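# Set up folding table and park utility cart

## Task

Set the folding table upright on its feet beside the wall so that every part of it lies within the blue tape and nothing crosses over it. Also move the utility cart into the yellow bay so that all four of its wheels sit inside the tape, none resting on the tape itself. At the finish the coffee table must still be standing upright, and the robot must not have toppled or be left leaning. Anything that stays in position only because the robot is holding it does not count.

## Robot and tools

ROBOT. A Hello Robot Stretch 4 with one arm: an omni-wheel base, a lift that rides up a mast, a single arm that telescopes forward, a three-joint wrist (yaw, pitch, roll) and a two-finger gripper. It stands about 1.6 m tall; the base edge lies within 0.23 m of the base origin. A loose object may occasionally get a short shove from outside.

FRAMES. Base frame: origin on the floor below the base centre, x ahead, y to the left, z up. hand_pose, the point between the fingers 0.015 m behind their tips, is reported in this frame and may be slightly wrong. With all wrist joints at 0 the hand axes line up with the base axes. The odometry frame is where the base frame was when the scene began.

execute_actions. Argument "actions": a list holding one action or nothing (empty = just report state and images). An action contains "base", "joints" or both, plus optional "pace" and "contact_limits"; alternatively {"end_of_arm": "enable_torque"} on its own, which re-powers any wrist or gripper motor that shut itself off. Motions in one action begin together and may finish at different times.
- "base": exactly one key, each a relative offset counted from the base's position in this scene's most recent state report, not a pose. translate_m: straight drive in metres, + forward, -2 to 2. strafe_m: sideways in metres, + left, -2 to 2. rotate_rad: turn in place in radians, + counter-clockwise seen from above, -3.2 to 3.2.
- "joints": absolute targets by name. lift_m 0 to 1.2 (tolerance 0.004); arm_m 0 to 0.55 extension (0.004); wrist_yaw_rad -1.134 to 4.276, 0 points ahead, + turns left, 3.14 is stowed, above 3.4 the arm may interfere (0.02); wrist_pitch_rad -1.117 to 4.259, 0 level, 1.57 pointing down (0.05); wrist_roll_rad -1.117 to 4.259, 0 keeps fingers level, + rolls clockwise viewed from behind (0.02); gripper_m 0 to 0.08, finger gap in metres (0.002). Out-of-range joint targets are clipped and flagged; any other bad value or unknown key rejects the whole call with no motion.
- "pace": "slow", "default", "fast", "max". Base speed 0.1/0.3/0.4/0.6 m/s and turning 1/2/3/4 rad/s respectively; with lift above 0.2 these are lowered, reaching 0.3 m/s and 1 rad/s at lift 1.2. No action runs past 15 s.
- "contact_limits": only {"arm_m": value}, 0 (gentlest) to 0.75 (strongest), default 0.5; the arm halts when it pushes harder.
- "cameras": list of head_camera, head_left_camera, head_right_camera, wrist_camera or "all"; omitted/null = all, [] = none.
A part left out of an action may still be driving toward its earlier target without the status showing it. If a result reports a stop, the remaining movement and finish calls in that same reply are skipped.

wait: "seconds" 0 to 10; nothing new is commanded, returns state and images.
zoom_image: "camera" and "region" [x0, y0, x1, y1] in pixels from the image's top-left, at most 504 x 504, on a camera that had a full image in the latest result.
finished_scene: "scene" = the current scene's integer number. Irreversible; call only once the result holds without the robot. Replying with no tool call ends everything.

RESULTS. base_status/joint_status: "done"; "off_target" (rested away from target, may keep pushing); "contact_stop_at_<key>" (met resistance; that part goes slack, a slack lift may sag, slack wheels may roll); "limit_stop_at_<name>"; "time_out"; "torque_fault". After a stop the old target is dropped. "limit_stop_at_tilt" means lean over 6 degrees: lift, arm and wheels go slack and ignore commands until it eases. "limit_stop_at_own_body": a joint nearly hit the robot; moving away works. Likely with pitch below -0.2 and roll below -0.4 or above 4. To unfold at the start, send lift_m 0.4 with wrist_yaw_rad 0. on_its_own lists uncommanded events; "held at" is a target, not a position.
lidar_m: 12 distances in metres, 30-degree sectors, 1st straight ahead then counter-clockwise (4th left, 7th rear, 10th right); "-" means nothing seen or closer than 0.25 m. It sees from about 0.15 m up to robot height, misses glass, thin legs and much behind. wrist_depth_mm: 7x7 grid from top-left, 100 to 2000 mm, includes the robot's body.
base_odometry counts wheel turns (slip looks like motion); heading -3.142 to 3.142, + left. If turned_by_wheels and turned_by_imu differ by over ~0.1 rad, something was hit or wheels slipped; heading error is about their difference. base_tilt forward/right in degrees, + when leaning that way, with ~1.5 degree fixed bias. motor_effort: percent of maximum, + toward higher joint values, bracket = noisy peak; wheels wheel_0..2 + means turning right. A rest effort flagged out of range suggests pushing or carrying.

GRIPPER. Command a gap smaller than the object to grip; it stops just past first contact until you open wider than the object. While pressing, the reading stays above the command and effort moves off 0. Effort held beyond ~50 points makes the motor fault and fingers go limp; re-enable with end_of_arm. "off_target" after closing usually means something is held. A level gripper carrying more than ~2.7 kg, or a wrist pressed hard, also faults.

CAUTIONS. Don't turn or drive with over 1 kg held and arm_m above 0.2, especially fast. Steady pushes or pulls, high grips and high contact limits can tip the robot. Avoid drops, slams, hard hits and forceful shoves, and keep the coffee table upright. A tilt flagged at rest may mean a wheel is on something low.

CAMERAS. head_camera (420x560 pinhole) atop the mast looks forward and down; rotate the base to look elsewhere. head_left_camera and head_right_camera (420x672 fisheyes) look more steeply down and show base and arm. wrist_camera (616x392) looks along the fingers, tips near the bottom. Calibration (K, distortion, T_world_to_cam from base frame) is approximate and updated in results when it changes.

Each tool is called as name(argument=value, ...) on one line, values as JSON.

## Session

execute_actions(actions=[])

Scene clock: 0.00 s.
base_odometry: x=+0.000 y=+0.000 heading=+0.000 (m, m, rad; odometry frame)
turned_by_wheels: +0.000 (rad since the last result)
turned_by_imu: +0.000 (rad since the last result)
base_tilt: forward=-0.2 right=+0.3 (deg)
lidar_m: 1.58 1.40 1.33 1.75 1.69 1.14 0.85 0.86 0.89 0.83 0.79 0.85
base_status: not commanded
joint_positions: lift_m=+0.176 arm_m=+0.001 wrist_yaw_rad=+3.066 wrist_pitch_rad=+0.005 wrist_roll_rad=+0.002 gripper_m=+0.040
joint_status: not commanded
motor_effort: lift_m=+20 arm_m=-1 wrist_yaw_rad=+1 wrist_pitch_rad=-8 wrist_roll_rad=+0 gripper_m=-2 wheel_0=+0 wheel_1=+0 wheel_2=+0 (%)
hand_pose: x=-0.0339 y=+0.1032 z=+0.3532 quat_wxyz=(+0.038, -0.002, +0.001, +0.999) (m; base frame)
wrist_depth_mm: - 143 1042 1229 1430 1708 1499 / - 142 1060 1205 1430 1708 1499 / - 140 1025 1205 1397 1661 1499 / 116 141 1025 1205 1397 1708 1499 / 809 904 1025 1182 1397 1708 1464 / 831 917 1025 1182 1366 1499 1464 / 809 854 122 976 103 1008 991
pictures: head_camera, head_left_camera, head_right_camera, wrist_camera
camera_calibration (this result's frames):
wrist_camera: T_world_to_cam=[[0.108696, 0.994074, -0.00146667, -0.101992], [-0.00331508, -0.00111292, -0.999994, 0.408509], [-0.99407, 0.1087, 0.00317447, 0.103514], [0, 0, 0, 1]] pos_world=[0.11534, 0.0905898, 0.408028]
Images, in order (width x height): head_camera 420x560, head_left_camera 420x672, head_right_camera 420x672, wrist_camera 616x392.

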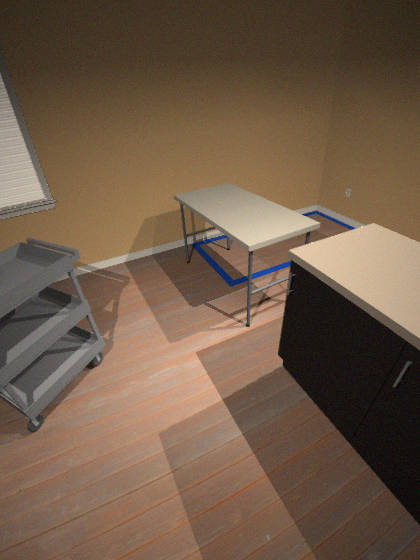

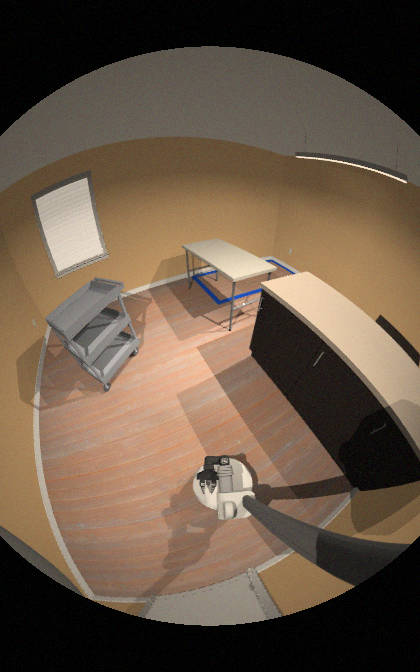

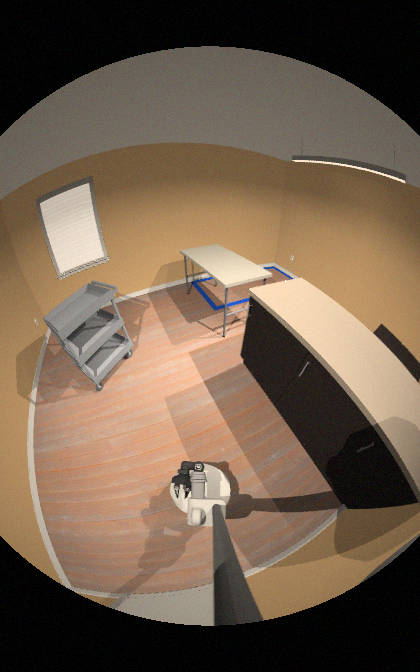

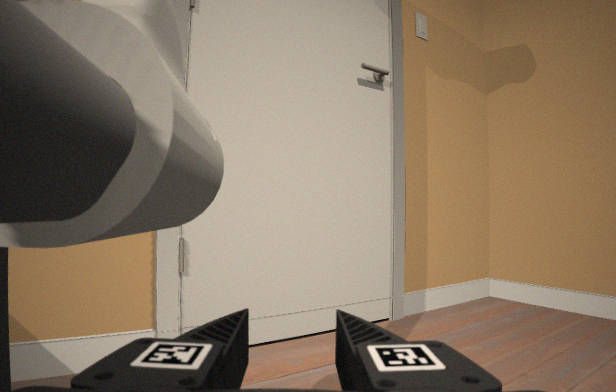

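execute_actions(actions=[{"base":{"rotate_rad":0.13},"joints":{"lift_m":0.134}}], cameras=[])

execute_actions(actions=[{"base":{"translate_m":1.45},"pace":"fast"}], cameras=[])

execute_actions(actions=[{"base":{"rotate_rad":-1.28}}], cameras=["head_camera","head_left_camera"])

Scene clock: 8.97 s.
base_odometry: x=+0.000 y=+0.000 heading=+0.130 (m, m, rad; odometry frame)
turned_by_wheels: +0.130 (rad since the last result)
turned_by_imu: +0.128 (rad since the last result)
base_tilt: forward=-0.2 right=+0.3 (deg)
lidar_m: 1.58 1.33 1.34 1.72 1.70 1.03 0.86 0.85 0.97 0.82 0.80 0.92
base_status: done
joint_positions: lift_m=+0.134 arm_m=+0.001 wrist_yaw_rad=+3.066 wrist_pitch_rad=+0.005 wrist_roll_rad=+0.002 gripper_m=+0.040
joint_status: all done
motor_effort: lift_m=+16(19) arm_m=-1(1) wrist_yaw_rad=+0(1) wrist_pitch_rad=-9(9) wrist_roll_rad=+0(0) gripper_m=-2(1) wheel_0=+0(5) wheel_1=+1(4) wheel_2=+1(5) (%)
hand_pose: x=-0.0339 y=+0.1032 z=+0.3116 quat_wxyz=(+0.038, -0.002, +0.001, +0.999) (m; base frame)
wrist_depth_mm: - 143 1008 1118 1255 1537 1576 / - 142 991 1098 1281 1499 1618 / - 140 1008 1118 1281 1464 1618 / 115 140 991 1118 1255 1499 1576 / 820 904 991 1098 1255 1464 1537 / 831 904 976 1078 1229 1366 1336 / 809 866 122 854 103 917 878
pictures: none
No camera images: the call's "cameras" was empty. Leave "cameras" out to get every camera's image.

Scene clock: 13.93 s.
base_odometry: x=+1.438 y=+0.188 heading=+0.130 (m, m, rad; odometry frame)
turned_by_wheels: +0.000 (rad since the last result)
turned_by_imu: -0.001 (rad since the last result)
base_tilt: forward=-0.2 right=+0.2 (deg)
lidar_m: 0.67 1.49 0.92 0.57 0.79 2.44 2.26 0.87 0.55 0.40 0.38 0.41
base_status: done
joint_positions: lift_m=+0.134 arm_m=+0.001 wrist_yaw_rad=+3.066 wrist_pitch_rad=+0.005 wrist_roll_rad=+0.002 gripper_m=+0.040
joint_status: not commanded
motor_effort: lift_m=+16(16) arm_m=-1(1) wrist_yaw_rad=+1(2) wrist_pitch_rad=-9(8) wrist_roll_rad=+1(0) gripper_m=-1(1) wheel_0=-1(5) wheel_1=-1(5) wheel_2=+0(12) (%)
hand_pose: x=-0.0339 y=+0.1032 z=+0.3115 quat_wxyz=(+0.038, -0.002, +0.001, +0.999) (m; base frame)
wrist_depth_mm: - 143 - - - - - / - 142 - - - - - / - 140 - - - - 1983 / 116 141 - - - - - / 1499 - - - - - - / 1255 1336 1336 1430 1397 1397 1336 / 866 878 122 854 103 891 891
pictures: none
No camera images: the call's "cameras" was empty. Leave "cameras" out to get every camera's image.

Scene clock: 15.83 s.
base_odometry: x=+1.438 y=+0.188 heading=-1.150 (m, m, rad; odometry frame)
turned_by_wheels: -1.280 (rad since the last result)
turned_by_imu: -1.271 (rad since the last result)
base_tilt: forward=-0.1 right=+0.3 (deg)
lidar_m: 0.38 0.39 0.51 1.17 1.54 0.58 0.65 2.23 2.32 1.69 0.56 0.57
base_status: done
joint_positions: lift_m=+0.134 arm_m=+0.001 wrist_yaw_rad=+3.066 wrist_pitch_rad=+0.005 wrist_roll_rad=+0.002 gripper_m=+0.040
joint_status: not commanded
motor_effort: lift_m=+17(17) arm_m=-2(1) wrist_yaw_rad=+1(0) wrist_pitch_rad=-9(9) wrist_roll_rad=-1(1) gripper_m=-1(1) wheel_0=+0(6) wheel_1=+0(5) wheel_2=+0(6) (%)
hand_pose: x=-0.0339 y=+0.1033 z=+0.3114 quat_wxyz=(+0.038, -0.002, +0.001, +0.999) (m; base frame)
wrist_depth_mm: - 143 - 831 946 - 1708 / - 142 1118 1078 1138 - 1708 / - 140 854 768 - - 1756 / 116 141 904 1182 - - 1661 / 1863 - 1336 1430 - - 1661 / 1255 1308 976 759 1008 1366 1336 / 854 878 122 809 103 917 878
pictures: head_camera, head_left_camera
Images, in order (width x height): head_camera 420x560, head_left_camera 420x672.

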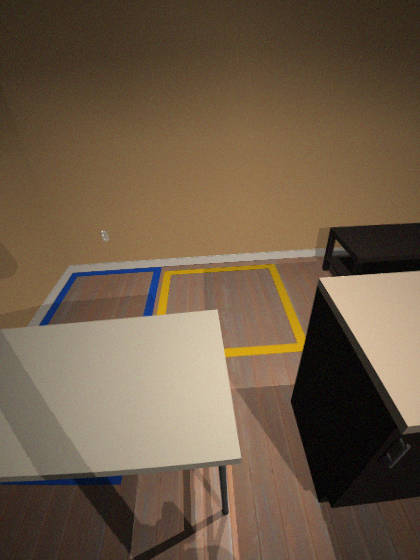

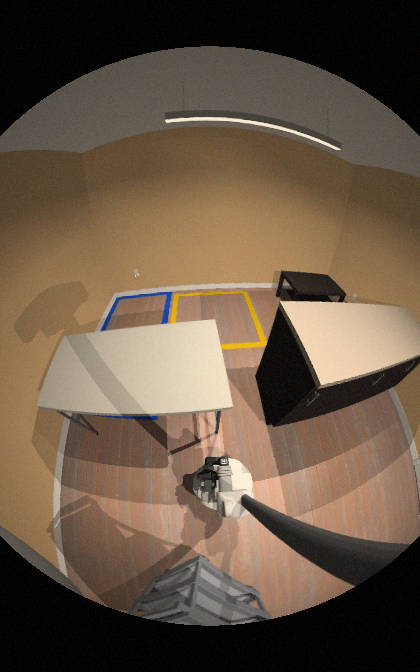

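execute_actions(actions=[{"base":{"rotate_rad":0.06}}], cameras=[])

execute_actions(actions=[{"base":{"translate_m":0.24},"pace":"slow"}], cameras=[])

execute_actions(actions=[{"base":{"translate_m":1.1}}], cameras=["head_left_camera"])

Scene clock: 24.23 s.
base_odometry: x=+1.438 y=+0.188 heading=-1.090 (m, m, rad; odometry frame)
turned_by_wheels: +0.060 (rad since the last result)
turned_by_imu: +0.059 (rad since the last result)
base_tilt: forward=-0.2 right=+0.3 (deg)
lidar_m: 0.37 0.40 0.55 1.50 1.58 0.57 0.66 2.27 2.31 1.33 0.56 0.61
base_status: done
joint_positions: lift_m=+0.134 arm_m=+0.001 wrist_yaw_rad=+3.066 wrist_pitch_rad=+0.005 wrist_roll_rad=+0.002 gripper_m=+0.040
joint_status: not commanded
motor_effort: lift_m=+17(17) arm_m=-2(1) wrist_yaw_rad=+1(2) wrist_pitch_rad=-9(8) wrist_roll_rad=+1(3) gripper_m=-1(1) wheel_0=+1(4) wheel_1=+1(4) wheel_2=+1(3) (%)
hand_pose: x=-0.0339 y=+0.1033 z=+0.3114 quat_wxyz=(+0.038, -0.002, +0.001, +0.999) (m; base frame)
wrist_depth_mm: - 143 - 854 891 - 1808 / - 142 1182 1160 1160 - 1808 / - 140 931 820 991 - 1808 / 116 141 960 - - - 1863 / 1921 - - 1430 - - 1756 / 1255 1308 1118 750 904 1336 1308 / 854 866 122 809 103 904 891
pictures: none
No camera images: the call's "cameras" was empty. Leave "cameras" out to get every camera's image.

Scene clock: 27.93 s.
base_odometry: x=+1.549 y=-0.024 heading=-1.090 (m, m, rad; odometry frame)
turned_by_wheels: +0.000 (rad since the last result)
turned_by_imu: -0.001 (rad since the last result)
base_tilt: forward=-0.2 right=+0.3 (deg)
lidar_m: 0.25 0.25 0.25 0.61 1.56 0.82 0.84 2.55 2.31 0.45 0.46 0.64
base_status: done
joint_positions: lift_m=+0.134 arm_m=+0.001 wrist_yaw_rad=+3.066 wrist_pitch_rad=+0.005 wrist_roll_rad=+0.002 gripper_m=+0.040
joint_status: not commanded
motor_effort: lift_m=+17(17) arm_m=-1(2) wrist_yaw_rad=+2(1) wrist_pitch_rad=-8(8) wrist_roll_rad=+2(3) gripper_m=-1(1) wheel_0=+3(4) wheel_1=+3(6) wheel_2=-5(5) (%)
hand_pose: x=-0.0339 y=+0.1033 z=+0.3114 quat_wxyz=(+0.038, -0.002, +0.001, +0.999) (m; base frame)
wrist_depth_mm: - 143 - - - - 1808 / - 142 1397 1160 1281 - 1863 / - 140 1281 1618 - - 1808 / 116 140 1205 1708 - - 1808 / 1921 - - 1576 - - 1756 / 1255 1336 1397 1042 1229 1366 1336 / 854 866 122 854 103 917 891
pictures: none
No camera images: the call's "cameras" was empty. Leave "cameras" out to get every camera's image.

Scene clock: 33.07 s.
base_odometry: x=+2.058 y=-0.999 heading=-1.090 (m, m, rad; odometry frame)
turned_by_wheels: +0.000 (rad since the last result)
turned_by_imu: -0.002 (rad since the last result)
base_tilt: forward=-0.2 right=+0.3 (deg)
lidar_m: 0.25 0.25 0.25 0.25 0.25 0.37 1.93 0.63 0.59 1.59 1.26 0.25
base_status: done
joint_positions: lift_m=+0.134 arm_m=+0.001 wrist_yaw_rad=+3.066 wrist_pitch_rad=+0.005 wrist_roll_rad=+0.002 gripper_m=+0.040
joint_status: not commanded
motor_effort: lift_m=+17(17) arm_m=-2(1) wrist_yaw_rad=+0(2) wrist_pitch_rad=-9(8) wrist_roll_rad=+1(0) gripper_m=-1(1) wheel_0=+2(6) wheel_1=+0(8) wheel_2=+0(12) (%)
hand_pose: x=-0.0339 y=+0.1033 z=+0.3114 quat_wxyz=(+0.038, -0.002, +0.001, +0.999) (m; base frame)
wrist_depth_mm: - 143 - - - 676 654 / - 142 - - - - 1661 / - 140 - - - - 1756 / 116 140 - - - - 1708 / 768 - - - - - 1756 / 854 1336 1366 1366 1430 1366 1336 / 820 878 122 854 103 891 891
pictures: head_left_camera
Images, in order (width x height): head_left_camera 420x672.

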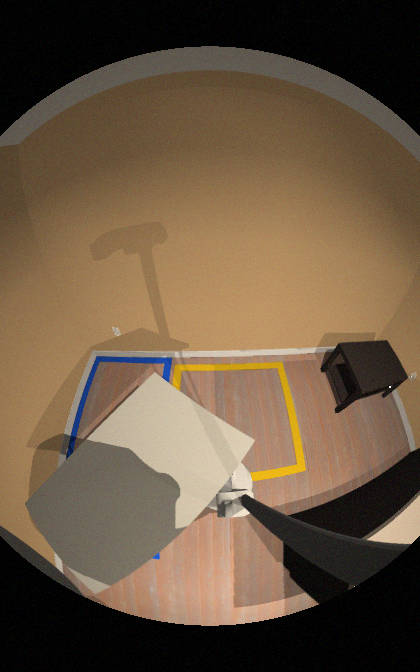

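execute_actions(actions=[{"base":{"translate_m":0.45}}], cameras=["head_left_camera"])

execute_actions(actions=[{"base":{"strafe_m":0.4},"pace":"slow"}], cameras=["head_left_camera","head_right_camera"])

Scene clock: 47.90 s.
base_odometry: x=+2.266 y=-1.398 heading=-1.090 (m, m, rad; odometry frame)
turned_by_wheels: +0.000 (rad since the last result)
turned_by_imu: -0.001 (rad since the last result)
base_tilt: forward=-0.1 right=+0.3 (deg)
lidar_m: 0.25 0.25 0.25 0.25 0.25 0.25 2.40 0.95 1.20 1.17 1.10 0.25
base_status: done
joint_positions: lift_m=+0.134 arm_m=+0.001 wrist_yaw_rad=+3.066 wrist_pitch_rad=+0.005 wrist_roll_rad=+0.002 gripper_m=+0.040
joint_status: not commanded
motor_effort: lift_m=+17(17) arm_m=-2(1) wrist_yaw_rad=+3(0) wrist_pitch_rad=-9(9) wrist_roll_rad=+3(1) gripper_m=-1(1) wheel_0=+3(9) wheel_1=+1(7) wheel_2=-3(12) (%)
hand_pose: x=-0.0339 y=+0.1033 z=+0.3114 quat_wxyz=(+0.038, -0.002, +0.001, +0.999) (m; base frame)
wrist_depth_mm: - 143 - - 683 654 654 / - 142 - - 946 917 854 / - 140 - - - - 1756 / 115 141 - - - - 1708 / 891 1255 - - - - 1661 / 891 1182 1366 1430 1397 1366 1229 / 866 866 122 866 103 917 854
pictures: head_left_camera
Images, in order (width x height): head_left_camera 420x672.

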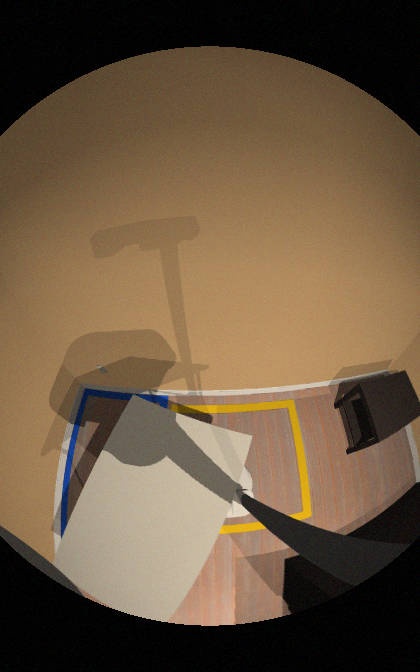

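Scene clock: 53.03 s.
base_odometry: x=+2.620 y=-1.213 heading=-1.090 (m, m, rad; odometry frame)
turned_by_wheels: +0.000 (rad since the last result)
turned_by_imu: -0.002 (rad since the last result)
base_tilt: forward=-0.1 right=+0.3 (deg)
lidar_m: 0.25 0.25 0.25 0.25 0.25 0.25 0.25 1.23 1.18 1.57 1.11 0.25
base_status: done
joint_positions: lift_m=+0.134 arm_m=+0.001 wrist_yaw_rad=+3.066 wrist_pitch_rad=+0.005 wrist_roll_rad=+0.002 gripper_m=+0.040
joint_status: not commanded
motor_effort: lift_m=+17(17) arm_m=-1(2) wrist_yaw_rad=+1(1) wrist_pitch_rad=-8(8) wrist_roll_rad=+2(1) gripper_m=-2(2) wheel_0=-3(8) wheel_1=+5(9) wheel_2=+0(2) (%)
hand_pose: x=-0.0339 y=+0.1033 z=+0.3114 quat_wxyz=(+0.038, -0.002, +0.001, +0.999) (m; base frame)
wrist_depth_mm: - 143 - 683 676 654 661 / - 142 - 976 - 1430 1229 / - 140 - - - 1756 1281 / 116 141 - - - 1756 1281 / 1336 - - - - 1661 1255 / 1281 1336 1366 1397 1397 1336 1205 / 842 866 122 866 103 842 878
pictures: head_left_camera, head_right_camera
Images, in order (width x height): head_left_camera 420x672, head_right_camera 420x672.

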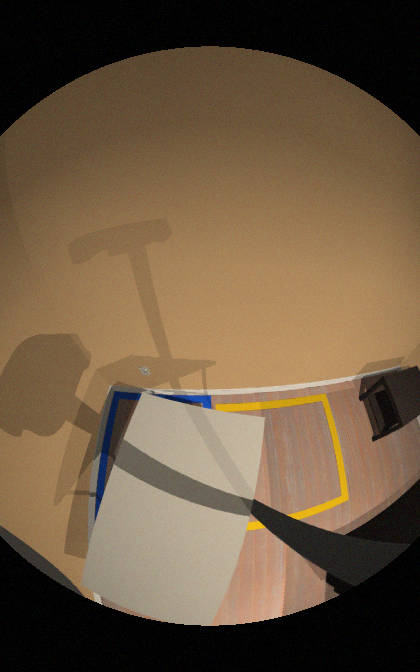

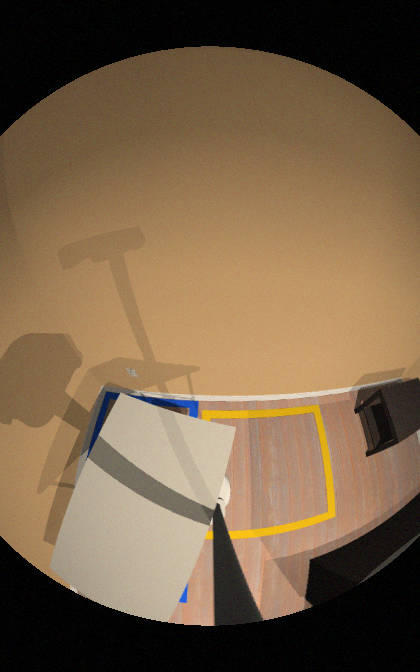

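execute_actions(actions=[{"base":{"strafe_m":0.27},"pace":"slow"}], cameras=["wrist_camera","head_right_camera"])

execute_actions(actions=[{"base":{"strafe_m":-0.45}}], cameras=[])

execute_actions(actions=[{"base":{"translate_m":-1.7},"pace":"fast"}])

Scene clock: 62.87 s.
base_odometry: x=+2.859 y=-1.088 heading=-1.089 (m, m, rad; odometry frame)
turned_by_wheels: +0.000 (rad since the last result)
turned_by_imu: -0.002 (rad since the last result)
base_tilt: forward=-0.1 right=+0.3 (deg)
lidar_m: 0.25 0.25 0.25 0.25 0.25 0.25 0.25 1.57 1.41 1.85 1.13 0.25
base_status: done
joint_positions: lift_m=+0.134 arm_m=+0.001 wrist_yaw_rad=+3.066 wrist_pitch_rad=+0.005 wrist_roll_rad=+0.002 gripper_m=+0.040
joint_status: not commanded
motor_effort: lift_m=+17(17) arm_m=-1(1) wrist_yaw_rad=+0(1) wrist_pitch_rad=-9(9) wrist_roll_rad=-1(2) gripper_m=+0(1) wheel_0=-3(9) wheel_1=+5(11) wheel_2=+0(1) (%)
hand_pose: x=-0.0339 y=+0.1033 z=+0.3114 quat_wxyz=(+0.038, -0.002, +0.001, +0.999) (m; base frame)
wrist_depth_mm: - 143 - 676 676 647 854 / - 142 - - 1863 1042 904 / - 140 - - - 1182 904 / 116 141 - - - 1182 904 / 1863 - - - - 1118 917 / 1255 1308 1397 1397 1397 1098 878 / 866 866 122 866 103 831 831
pictures: head_right_camera, wrist_camera
camera_calibration (this result's frames):
wrist_camera: T_world_to_cam=[[0.108755, 0.994068, -0.00146525, -0.102065], [-0.00331515, -0.00111129, -0.999994, 0.366745], [-0.994063, 0.108759, 0.00317462, 0.103659], [0, 0, 0, 1]] pos_world=[0.115359, 0.0905931, 0.366264]
Images, in order (width x height): head_right_camera 420x672, wrist_camera 616x392.

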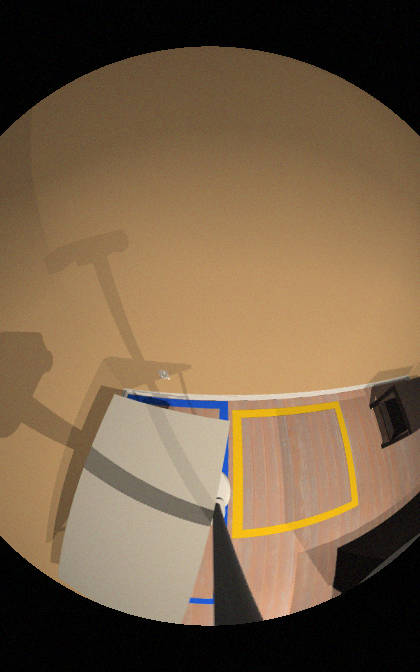

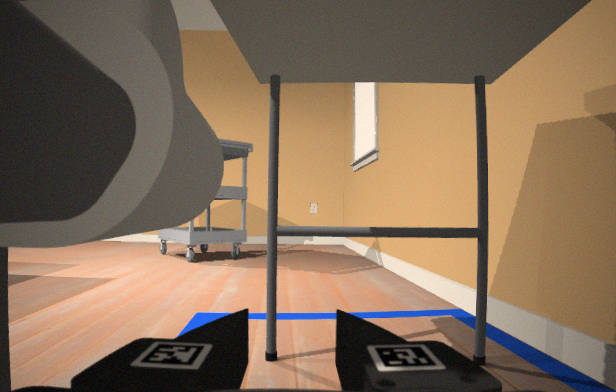

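Scene clock: 65.70 s.
base_odometry: x=+2.461 y=-1.297 heading=-1.089 (m, m, rad; odometry frame)
turned_by_wheels: +0.000 (rad since the last result)
turned_by_imu: +0.001 (rad since the last result)
base_tilt: forward=-0.2 right=+0.3 (deg)
lidar_m: 0.77 0.43 0.34 0.33 0.39 0.63 2.41 1.05 1.21 1.37 1.10 0.80
base_status: done
joint_positions: lift_m=+0.134 arm_m=+0.001 wrist_yaw_rad=+3.066 wrist_pitch_rad=+0.005 wrist_roll_rad=+0.002 gripper_m=+0.040
joint_status: not commanded
motor_effort: lift_m=+17(17) arm_m=-1(2) wrist_yaw_rad=+1(1) wrist_pitch_rad=-9(9) wrist_roll_rad=-1(1) gripper_m=+0(1) wheel_0=+0(9) wheel_1=+1(8) wheel_2=+0(0) (%)
hand_pose: x=-0.0339 y=+0.1033 z=+0.3114 quat_wxyz=(+0.038, -0.002, +0.001, +0.999) (m; base frame)
wrist_depth_mm: - 143 - - - 676 654 / - 142 - - - 917 904 / - 140 - - - 1921 1430 / 115 141 - - - 1921 1464 / 1060 - - - - 1808 1397 / 1160 1308 1397 1397 1430 1366 1308 / 854 854 122 891 103 904 891
pictures: none
No camera images: the call's "cameras" was empty. Leave "cameras" out to get every camera's image.

Scene clock: 71.30 s.
base_odometry: x=+1.673 y=+0.210 heading=-1.089 (m, m, rad; odometry frame)
turned_by_wheels: +0.000 (rad since the last result)
turned_by_imu: -0.003 (rad since the last result)
base_tilt: forward=-0.2 right=+0.3 (deg)
lidar_m: 1.57 0.99 1.30 1.27 1.34 0.78 0.61 1.07 2.54 1.04 0.71 0.94
base_status: done
joint_positions: lift_m=+0.134 arm_m=+0.001 wrist_yaw_rad=+3.066 wrist_pitch_rad=+0.005 wrist_roll_rad=+0.002 gripper_m=+0.040
joint_status: not commanded
motor_effort: lift_m=+17(17) arm_m=-2(2) wrist_yaw_rad=+2(2) wrist_pitch_rad=-9(9) wrist_roll_rad=+0(0) gripper_m=-1(0) wheel_0=+1(6) wheel_1=+2(8) wheel_2=+0(11) (%)
hand_pose: x=-0.0339 y=+0.1033 z=+0.3114 quat_wxyz=(+0.038, -0.002, +0.001, +0.999) (m; base frame)
wrist_depth_mm: - 143 917 946 - - 1499 / - 142 1060 1182 - - 1576 / - 140 809 - - - 1537 / 116 141 798 - - - 1576 / 1921 1983 1430 - - - 1499 / 1255 1229 831 1025 1397 1397 1336 / 854 878 122 878 103 917 904
pictures: head_camera, head_left_camera, head_right_camera, wrist_camera
camera_calibration (this result's frames):
wrist_camera: T_world_to_cam=[[0.108755, 0.994068, -0.00146535, -0.102065], [-0.0033149, -0.00111142, -0.999994, 0.366745], [-0.994063, 0.108759, 0.00317436, 0.103659], [0, 0, 0, 1]] pos_world=[0.115359, 0.0905931, 0.366264]
Images, in order (width x height): head_camera 420x560, head_left_camera 420x672, head_right_camera 420x672, wrist_camera 616x392.

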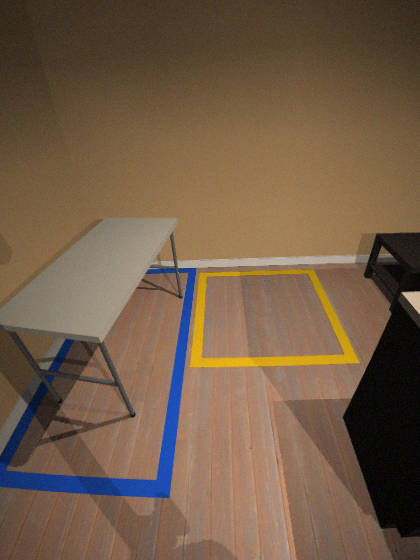

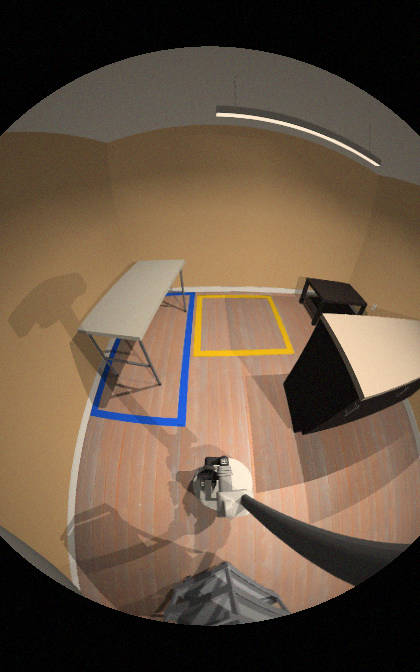

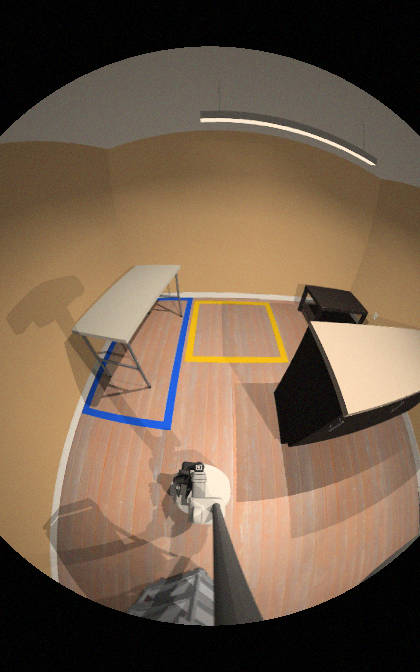

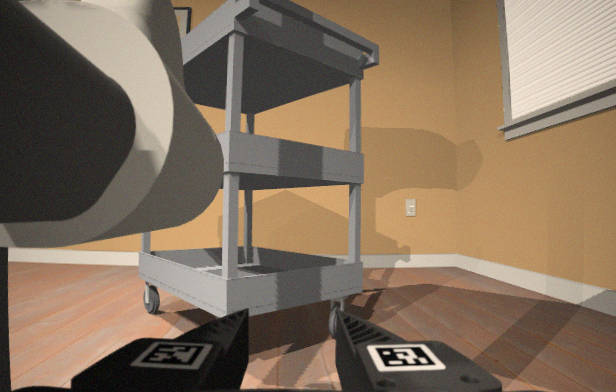

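execute_actions(actions=[{"base":{"strafe_m":0.77},"joints":{"lift_m":0.3,"wrist_yaw_rad":0,"gripper_m":0},"pace":"fast"}], cameras=[])

execute_actions(actions=[{"base":{"translate_m":0.32},"joints":{"arm_m":0.42}}], cameras=["head_camera"])

execute_actions(actions=[{"base":{"strafe_m":-0.2},"pace":"slow"}], cameras=["head_camera","wrist_camera"])

Scene clock: 91.47 s.
base_odometry: x=+2.356 y=+0.567 heading=-1.089 (m, m, rad; odometry frame)
turned_by_wheels: +0.000 (rad since the last result)
turned_by_imu: -0.005 (rad since the last result)
base_tilt: forward=-0.2 right=+0.3 (deg)
lidar_m: 0.87 0.73 0.52 0.50 0.53 0.75 2.20 0.93 0.93 1.45 1.46 0.90
base_status: done
joint_positions: lift_m=+0.300 arm_m=+0.001 wrist_yaw_rad=+0.001 wrist_pitch_rad=+0.005 wrist_roll_rad=+0.002 gripper_m=+0.000
joint_status: all done
motor_effort: lift_m=+23(24) arm_m=-1(1) wrist_yaw_rad=+0(6) wrist_pitch_rad=-9(9) wrist_roll_rad=+1(1) gripper_m=-2(4) wheel_0=+0(10) wheel_1=+1(13) wheel_2=+1(1) (%)
hand_pose: x=+0.3843 y=-0.0873 z=+0.4770 quat_wxyz=(+1.000, +0.001, +0.002, +0.000) (m; base frame)
wrist_depth_mm: 831 1229 - - - - - / 820 1138 - - - - - / 842 976 946 960 - - - / 831 1160 - - - - - / 831 1138 - - - - - / 820 1078 1661 1921 1983 1983 1921 / 854 1098 110 112 1308 1229 1308
pictures: none
No camera images: the call's "cameras" was empty. Leave "cameras" out to get every camera's image.

Scene clock: 94.00 s.
base_odometry: x=+2.504 y=+0.283 heading=-1.089 (m, m, rad; odometry frame)
turned_by_wheels: +0.000 (rad since the last result)
turned_by_imu: -0.001 (rad since the last result)
base_tilt: forward=-0.2 right=+0.3 (deg)
lidar_m: 0.56 0.64 0.51 0.49 0.52 0.74 2.31 1.21 3.36 1.40 1.48 0.56
base_status: done
joint_positions: lift_m=+0.300 arm_m=+0.419 wrist_yaw_rad=+0.000 wrist_pitch_rad=+0.005 wrist_roll_rad=+0.002 gripper_m=+0.000
joint_status: all done
motor_effort: lift_m=+23(23) arm_m=+4(4) wrist_yaw_rad=+0(1) wrist_pitch_rad=-9(9) wrist_roll_rad=+1(2) gripper_m=-2(2) wheel_0=+0(5) wheel_1=-1(5) wheel_2=+0(9) (%)
hand_pose: x=+0.8028 y=-0.0874 z=+0.4770 quat_wxyz=(+1.000, +0.001, +0.002, +0.000) (m; base frame)
wrist_depth_mm: 357 353 359 359 353 342 1618 / 715 508 517 517 508 539 1618 / 820 1182 976 976 946 1576 1618 / 820 1229 1618 1618 1576 1618 1576 / 820 1229 1537 1537 1618 1576 1499 / 820 1229 1537 1537 1537 1537 1537 / 831 1098 110 113 1205 1229 1229
pictures: head_camera
Images, in order (width x height): head_camera 420x560.

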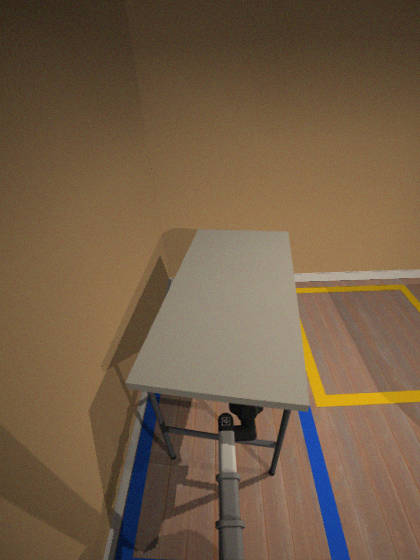

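Scene clock: 97.13 s.
base_odometry: x=+2.327 y=+0.191 heading=-1.087 (m, m, rad; odometry frame)
turned_by_wheels: +0.002 (rad since the last result)
turned_by_imu: +0.003 (rad since the last result)
base_tilt: forward=-0.2 right=+0.3 (deg)
lidar_m: 0.54 0.58 0.71 0.69 0.74 1.04 1.19 1.08 3.14 1.21 1.28 0.56
base_status: done
joint_positions: lift_m=+0.300 arm_m=+0.419 wrist_yaw_rad=+0.002 wrist_pitch_rad=+0.005 wrist_roll_rad=+0.002 gripper_m=+0.000
joint_status: not commanded
motor_effort: lift_m=+23(23) arm_m=+4(5) wrist_yaw_rad=-4(4) wrist_pitch_rad=-8(9) wrist_roll_rad=+3(0) gripper_m=-2(2) wheel_0=+10(13) wheel_1=+3(4) wheel_2=+6(7) (%)
hand_pose: x=+0.8031 y=-0.0871 z=+0.4770 quat_wxyz=(+1.000, +0.001, +0.002, +0.001) (m; base frame)
wrist_depth_mm: 357 351 359 362 353 1618 1661 / 496 504 517 517 559 1576 1618 / 1060 1255 960 976 1618 1618 1576 / 1078 1576 1576 1576 1576 1576 1576 / 1060 1537 1576 1661 1618 1537 1576 / 1078 1499 1576 1576 1576 1499 1537 / 1078 1229 110 112 1281 1205 1255
pictures: head_camera, wrist_camera
camera_calibration (this result's frames):
wrist_camera: T_world_to_cam=[[-0.0315802, -0.9995, -0.00146287, -0.0645213], [0.00322332, 0.00136174, -0.999994, 0.529839], [0.999496, -0.0315847, 0.0031787, -0.657408], [0, 0, 0, 1]] pos_world=[0.653332, -0.0859746, 0.531831]
Images, in order (width x height): head_camera 420x560, wrist_camera 616x392.

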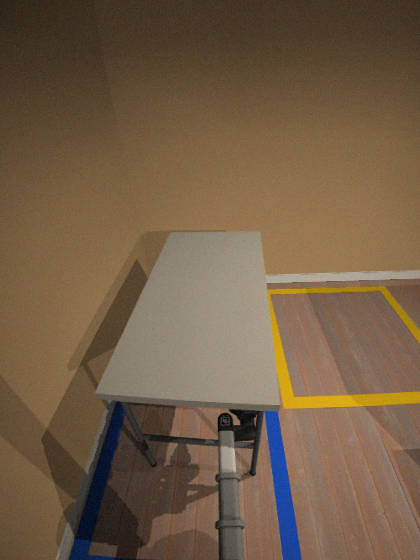

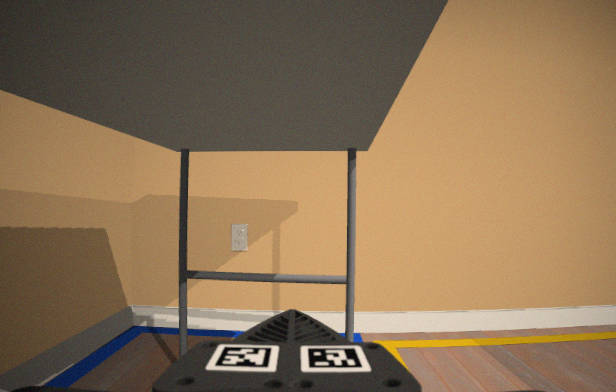

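execute_actions(actions=[{"base":{"strafe_m":0.17},"joints":{"arm_m":0}}], cameras=[])

execute_actions(actions=[{"base":{"translate_m":-2},"joints":{"lift_m":1.0,"wrist_pitch_rad":0.8,"gripper_m":0.08},"pace":"fast"}], cameras=[])

execute_actions(actions=[{"base":{"strafe_m":-0.75},"joints":{"arm_m":0.55}}])

Scene clock: 108.07 s.
base_odometry: x=+2.478 y=+0.270 heading=-1.088 (m, m, rad; odometry frame)
turned_by_wheels: +0.000 (rad since the last result)
turned_by_imu: -0.003 (rad since the last result)
base_tilt: forward=-0.2 right=+0.3 (deg)
lidar_m: 0.54 0.61 0.56 0.51 0.57 0.78 2.53 1.18 3.33 1.38 1.44 0.58
base_status: done
joint_positions: lift_m=+0.300 arm_m=+0.001 wrist_yaw_rad=+0.000 wrist_pitch_rad=+0.005 wrist_roll_rad=+0.002 gripper_m=+0.000
joint_status: all done
motor_effort: lift_m=+23(22) arm_m=-5(3) wrist_yaw_rad=+1(4) wrist_pitch_rad=-9(10) wrist_roll_rad=+0(2) gripper_m=-3(3) wheel_0=+1(8) wheel_1=-2(7) wheel_2=-2(6) (%)
hand_pose: x=+0.3848 y=-0.0874 z=+0.4770 quat_wxyz=(+1.000, +0.001, +0.002, +0.000) (m; base frame)
wrist_depth_mm: 366 362 359 355 351 342 - / 492 500 508 508 496 449 - / 778 1182 946 931 931 1983 - / 778 1255 1983 1921 - - - / 768 1281 - - - - - / 768 1281 1921 - - 1756 1921 / 647 1160 110 113 1336 1205 1255
pictures: none
No camera images: the call's "cameras" was empty. Leave "cameras" out to get every camera's image.

Scene clock: 114.43 s.
base_odometry: x=+1.549 y=+2.041 heading=-1.087 (m, m, rad; odometry frame)
turned_by_wheels: +0.000 (rad since the last result)
turned_by_imu: -0.003 (rad since the last result)
base_tilt: forward=-0.2 right=+0.3 (deg)
lidar_m: 2.13 0.76 0.56 0.54 0.61 0.57 0.53 0.56 0.81 2.37 0.71 0.73
base_status: done
joint_positions: lift_m=+1.000 arm_m=+0.001 wrist_yaw_rad=+0.000 wrist_pitch_rad=+0.802 wrist_roll_rad=+0.002 gripper_m=+0.080
joint_status: all done
motor_effort: lift_m=+22(24) arm_m=-5(5) wrist_yaw_rad=+1(0) wrist_pitch_rad=-6(7) wrist_roll_rad=+1(0) gripper_m=+2(2) wheel_0=+2(6) wheel_1=+1(7) wheel_2=+1(11) (%)
hand_pose: x=+0.3200 y=-0.0874 z=+1.0252 quat_wxyz=(+0.921, +0.001, +0.390, +0.000) (m; base frame)
wrist_depth_mm: 917 1308 - - - - 1808 / 917 1366 - - - - 788 / 917 1366 - - - 609 699 / 931 1430 1756 1756 1756 683 517 / 960 1397 1464 1464 1499 878 878 / 960 1229 1308 1308 1229 788 778 / - 105 1118 1160 136 110 683
pictures: none
No camera images: the call's "cameras" was empty. Leave "cameras" out to get every camera's image.

Scene clock: 118.27 s.
base_odometry: x=+0.885 y=+1.692 heading=-1.087 (m, m, rad; odometry frame)
turned_by_wheels: +0.000 (rad since the last result)
turned_by_imu: +0.003 (rad since the last result)
base_tilt: forward=-0.2 right=+0.3 (deg)
lidar_m: 0.25 0.38 1.34 1.29 0.76 0.57 0.55 0.58 0.81 2.37 2.52 0.32
base_status: done
joint_positions: lift_m=+1.000 arm_m=+0.549 wrist_yaw_rad=+0.000 wrist_pitch_rad=+0.802 wrist_roll_rad=+0.002 gripper_m=+0.080
joint_status: all done
motor_effort: lift_m=+22(22) arm_m=+4(6) wrist_yaw_rad=+0(0) wrist_pitch_rad=-6(7) wrist_roll_rad=+1(1) gripper_m=+1(0) wheel_0=+1(9) wheel_1=+1(9) wheel_2=+1(1) (%)
hand_pose: x=+0.8680 y=-0.0874 z=+1.0251 quat_wxyz=(+0.921, +0.001, +0.390, +0.000) (m; base frame)
wrist_depth_mm: 1983 - - - - 1160 1118 / 1863 - - - - 1281 1255 / 1863 1983 - - - 1464 1397 / 1661 1708 1661 1756 1708 1661 1661 / 1430 1430 1464 1464 1499 1464 1537 / 330 343 394 1281 1281 1308 1336 / - 105 345 1182 136 110 1182
pictures: head_camera, head_left_camera, head_right_camera, wrist_camera
camera_calibration (this result's frames):
wrist_camera: T_world_to_cam=[[-0.0241129, -0.99945, 0.0227582, -0.0933058], [-0.713328, 0.00125148, -0.700829, 1.39304], [0.700415, -0.0331331, -0.712966, 0.269559], [0, 0, 0, 1]] pos_world=[0.802644, -0.0860665, 1.17059]
Images, in order (width x height): head_camera 420x560, head_left_camera 420x672, head_right_camera 420x672, wrist_camera 616x392.

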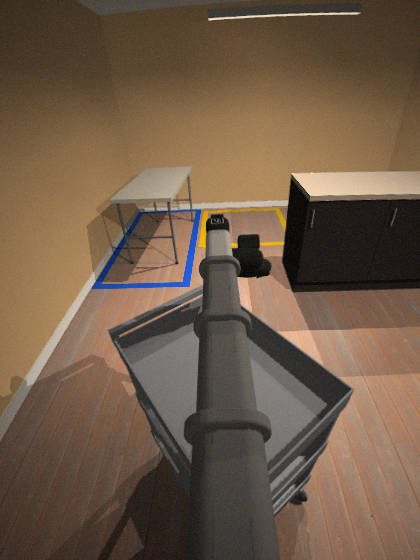

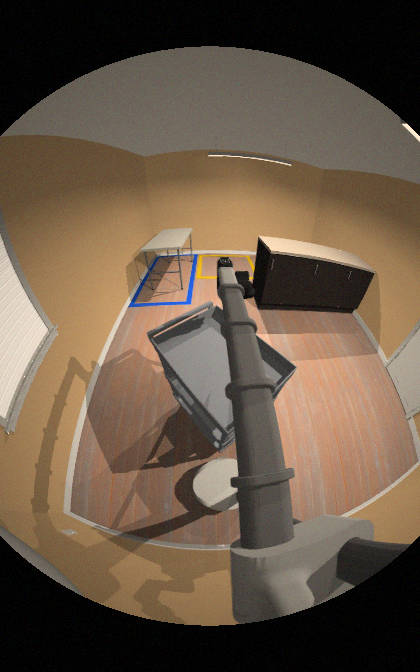

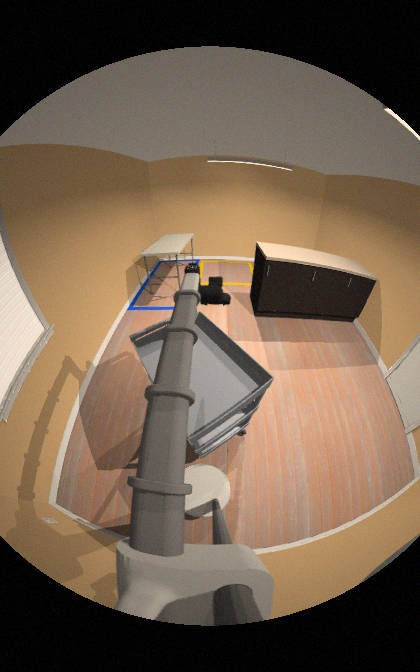

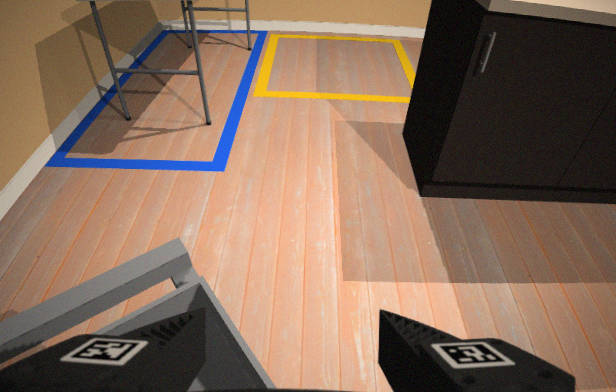

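Back up, drop the peg, push on the long rim near the corner.

execute_actions(actions=[{"base":{"translate_m":-0.14},"joints":{"gripper_m":0}}], cameras=[])

execute_actions(actions=[{"joints":{"lift_m":0.82}}], cameras=["wrist_camera"])

execute_actions(actions=[{"base":{"translate_m":0.6},"pace":"slow"}])

Scene clock: 127.20 s.
base_odometry: x=+0.820 y=+1.816 heading=-1.087 (m, m, rad; odometry frame)
turned_by_wheels: +0.000 (rad since the last result)
turned_by_imu: -0.002 (rad since the last result)
base_tilt: forward=-0.2 right=+0.2 (deg)
lidar_m: 0.38 0.60 1.34 1.29 0.58 0.42 0.40 0.45 0.63 1.87 2.49 0.49
base_status: done
joint_positions: lift_m=+1.000 arm_m=+0.549 wrist_yaw_rad=+0.000 wrist_pitch_rad=+0.802 wrist_roll_rad=+0.002 gripper_m=+0.000
joint_status: all done
motor_effort: lift_m=+22(22) arm_m=+5(4) wrist_yaw_rad=+0(0) wrist_pitch_rad=-6(6) wrist_roll_rad=+1(1) gripper_m=-3(7) wheel_0=-1(4) wheel_1=-1(3) wheel_2=-1(9) (%)
hand_pose: x=+0.8680 y=-0.0874 z=+1.0251 quat_wxyz=(+0.921, +0.001, +0.390, +0.000) (m; base frame)
wrist_depth_mm: 1921 - - - - 1308 1281 / 1921 - - - - 1397 1397 / 1921 - 1983 - 1983 1618 1576 / 1708 449 477 1708 1808 1808 1863 / 382 424 452 1537 1537 1464 1499 / 382 402 410 364 1281 1308 1281 / 359 362 110 112 1205 1182 1182
pictures: none
No camera images: the call's "cameras" was empty. Leave "cameras" out to get every camera's image.

Scene clock: 129.03 s.
base_odometry: x=+0.820 y=+1.816 heading=-1.087 (m, m, rad; odometry frame)
turned_by_wheels: +0.000 (rad since the last result)
turned_by_imu: -0.001 (rad since the last result)
base_tilt: forward=-0.2 right=+0.4 (deg)
lidar_m: 0.38 0.60 1.35 1.30 0.59 0.43 0.39 0.44 0.64 1.87 2.48 0.52
base_status: not commanded
joint_positions: lift_m=+0.820 arm_m=+0.549 wrist_yaw_rad=+0.000 wrist_pitch_rad=+0.802 wrist_roll_rad=+0.002 gripper_m=+0.000
joint_status: all done
motor_effort: lift_m=+16(21) arm_m=+4(4) wrist_yaw_rad=-1(1) wrist_pitch_rad=-6(7) wrist_roll_rad=+2(2) gripper_m=-3(3) wheel_0=-1(1) wheel_1=-1(1) wheel_2=-1(1) (%)
hand_pose: x=+0.8680 y=-0.0874 z=+0.8457 quat_wxyz=(+0.921, +0.001, +0.390, +0.000) (m; base frame)
wrist_depth_mm: 1808 1138 - - - 1281 1255 / 289 315 332 - 1983 1430 1366 / 297 320 322 255 1756 1661 1661 / 277 278 281 266 208 1537 1537 / 236 240 242 246 211 176 1308 / 206 211 213 215 211 169 1078 / 187 189 110 113 196 183 -
pictures: wrist_camera
camera_calibration (this result's frames):
wrist_camera: T_world_to_cam=[[-0.0241119, -0.99945, 0.0227583, -0.0892214], [-0.713328, 0.00125067, -0.700829, 1.26728], [0.700415, -0.0331325, -0.712966, 0.141579], [0, 0, 0, 1]] pos_world=[0.80267, -0.0860664, 0.991118]
Images, in order (width x height): wrist_camera 616x392.

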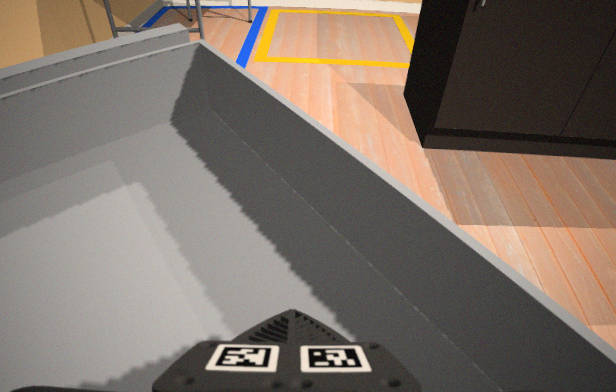

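Scene clock: 136.33 s.
base_odometry: x=+1.099 y=+1.285 heading=-1.087 (m, m, rad; odometry frame)
turned_by_wheels: +0.001 (rad since the last result)
turned_by_imu: +0.002 (rad since the last result)
base_tilt: forward=-0.1 right=+0.2 (deg)
lidar_m: 0.25 0.25 1.34 1.26 1.32 1.06 1.00 1.08 1.53 2.38 2.08 0.29
base_status: done
joint_positions: lift_m=+0.820 arm_m=+0.549 wrist_yaw_rad=+0.001 wrist_pitch_rad=+0.804 wrist_roll_rad=+0.002 gripper_m=+0.000
joint_status: not commanded
motor_effort: lift_m=+16(16) arm_m=+4(4) wrist_yaw_rad=+0(1) wrist_pitch_rad=-12(25) wrist_roll_rad=+0(2) gripper_m=-2(3) wheel_0=+5(14) wheel_1=+3(9) wheel_2=+0(8) (%)
hand_pose: x=+0.8678 y=-0.0873 z=+0.8454 quat_wxyz=(+0.920, +0.001, +0.391, +0.000) (m; base frame)
wrist_depth_mm: 1921 - - - - 1138 788 / 1921 - - - - 1160 798 / 1661 1708 216 1708 1708 1160 866 / 189 200 195 1430 1430 1138 991 / 162 177 202 217 1255 1229 1229 / 182 200 212 153 1098 1098 1118 / 187 188 110 113 976 976 991
pictures: head_camera, head_left_camera, head_right_camera, wrist_camera
camera_calibration (this result's frames):
wrist_camera: T_world_to_cam=[[-0.0236601, -0.99946, 0.0228077, -0.0895958], [-0.714691, 0.000957557, -0.69944, 1.26687], [0.69904, -0.0328493, -0.714327, 0.143922], [0, 0, 0, 1]] pos_world=[0.802696, -0.0860328, 0.990953]
Images, in order (width x height): head_camera 420x560, head_left_camera 420x672, head_right_camera 420x672, wrist_camera 616x392.

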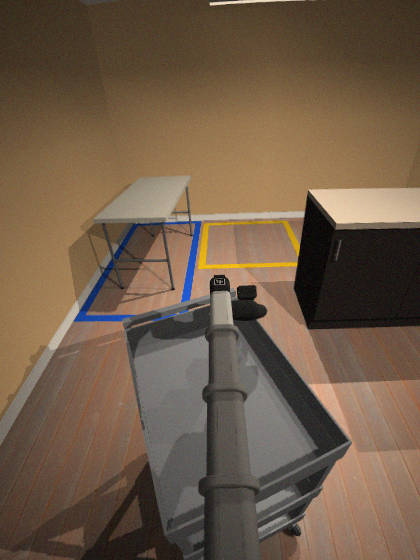

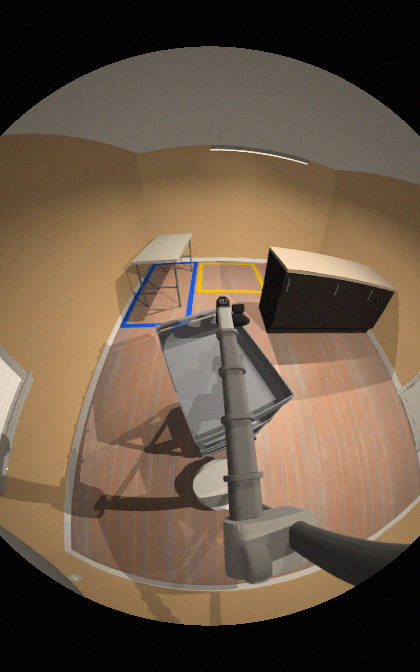

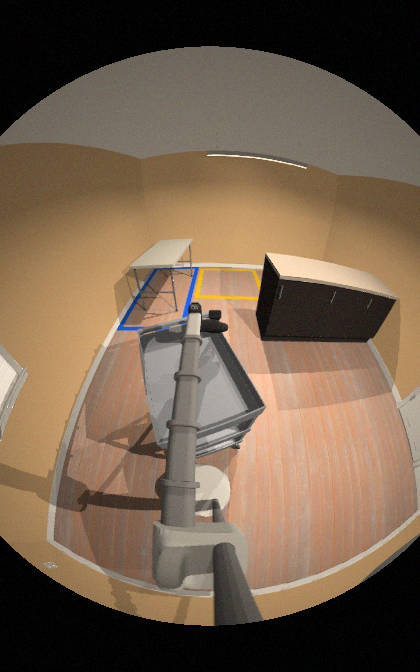

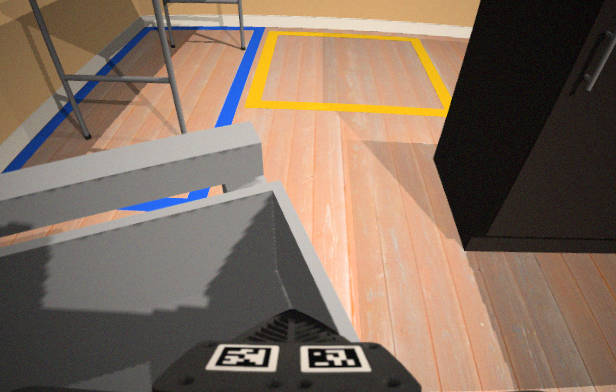

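execute_actions(actions=[{"base":{"rotate_rad":-0.09},"pace":"slow"}], cameras=[])

execute_actions(actions=[{"base":{"translate_m":1.1}}], cameras=["head_left_camera","head_right_camera"])

Scene clock: 146.37 s.
base_odometry: x=+1.099 y=+1.285 heading=-1.177 (m, m, rad; odometry frame)
turned_by_wheels: -0.090 (rad since the last result)
turned_by_imu: -0.090 (rad since the last result)
base_tilt: forward=-0.1 right=+0.2 (deg)
lidar_m: 0.28 0.29 1.37 1.26 1.33 1.07 1.02 1.03 1.35 2.40 2.29 0.34
base_status: done
joint_positions: lift_m=+0.820 arm_m=+0.549 wrist_yaw_rad=+0.000 wrist_pitch_rad=+0.803 wrist_roll_rad=+0.002 gripper_m=+0.000
joint_status: not commanded
motor_effort: lift_m=+16(16) arm_m=+4(5) wrist_yaw_rad=-2(23) wrist_pitch_rad=-8(11) wrist_roll_rad=+1(1) gripper_m=-3(3) wheel_0=+1(22) wheel_1=+0(12) wheel_2=+1(17) (%)
hand_pose: x=+0.8679 y=-0.0874 z=+0.8456 quat_wxyz=(+0.921, +0.001, +0.391, +0.000) (m; base frame)
wrist_depth_mm: - - - - - 820 750 / - - - - - 854 820 / 1708 213 216 227 240 960 931 / 200 206 189 196 202 1078 1118 / 180 191 206 222 229 185 1281 / 201 209 213 215 216 164 1098 / 187 189 110 113 196 158 976
pictures: none
No camera images: the call's "cameras" was empty. Leave "cameras" out to get every camera's image.

Scene clock: 151.53 s.
base_odometry: x=+1.521 y=+0.269 heading=-1.177 (m, m, rad; odometry frame)
turned_by_wheels: +0.000 (rad since the last result)
turned_by_imu: -0.001 (rad since the last result)
base_tilt: forward=-0.2 right=+0.3 (deg)
lidar_m: 0.27 0.49 1.36 1.37 1.41 1.81 2.10 2.18 2.47 2.05 0.25 0.25
base_status: done
joint_positions: lift_m=+0.820 arm_m=+0.549 wrist_yaw_rad=-0.001 wrist_pitch_rad=+0.803 wrist_roll_rad=+0.002 gripper_m=+0.000
joint_status: not commanded
motor_effort: lift_m=+17(17) arm_m=+4(4) wrist_yaw_rad=+6(41) wrist_pitch_rad=-10(52) wrist_roll_rad=+0(1) gripper_m=-2(2) wheel_0=-1(11) wheel_1=+0(10) wheel_2=-1(20) (%)
hand_pose: x=+0.8677 y=-0.0876 z=+0.8454 quat_wxyz=(+0.920, +0.001, +0.391, -0.001) (m; base frame)
wrist_depth_mm: 1708 1708 1756 1808 1863 1808 1756 / 1921 1921 1983 1983 1983 - 1921 / 1661 1756 1708 1756 1756 1756 1537 / 1397 1430 1430 1430 1499 1499 1499 / 1229 154 173 1229 1281 1308 1308 / 133 147 173 146 1118 1118 1118 / 131 931 110 112 129 991 549
pictures: head_left_camera, head_right_camera
Images, in order (width x height): head_left_camera 420x672, head_right_camera 420x672.

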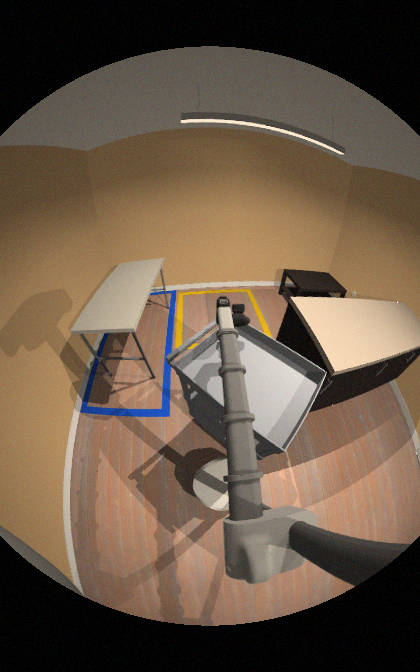

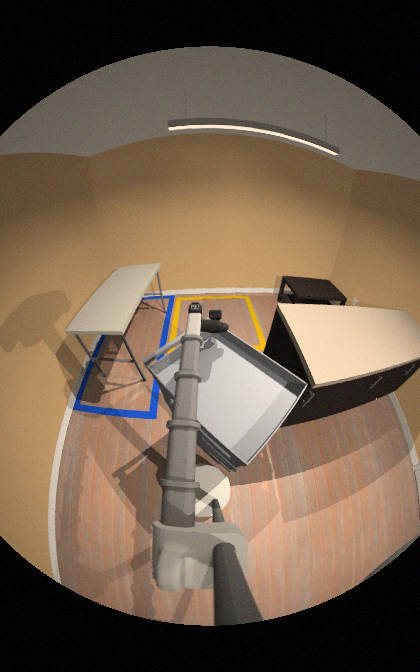

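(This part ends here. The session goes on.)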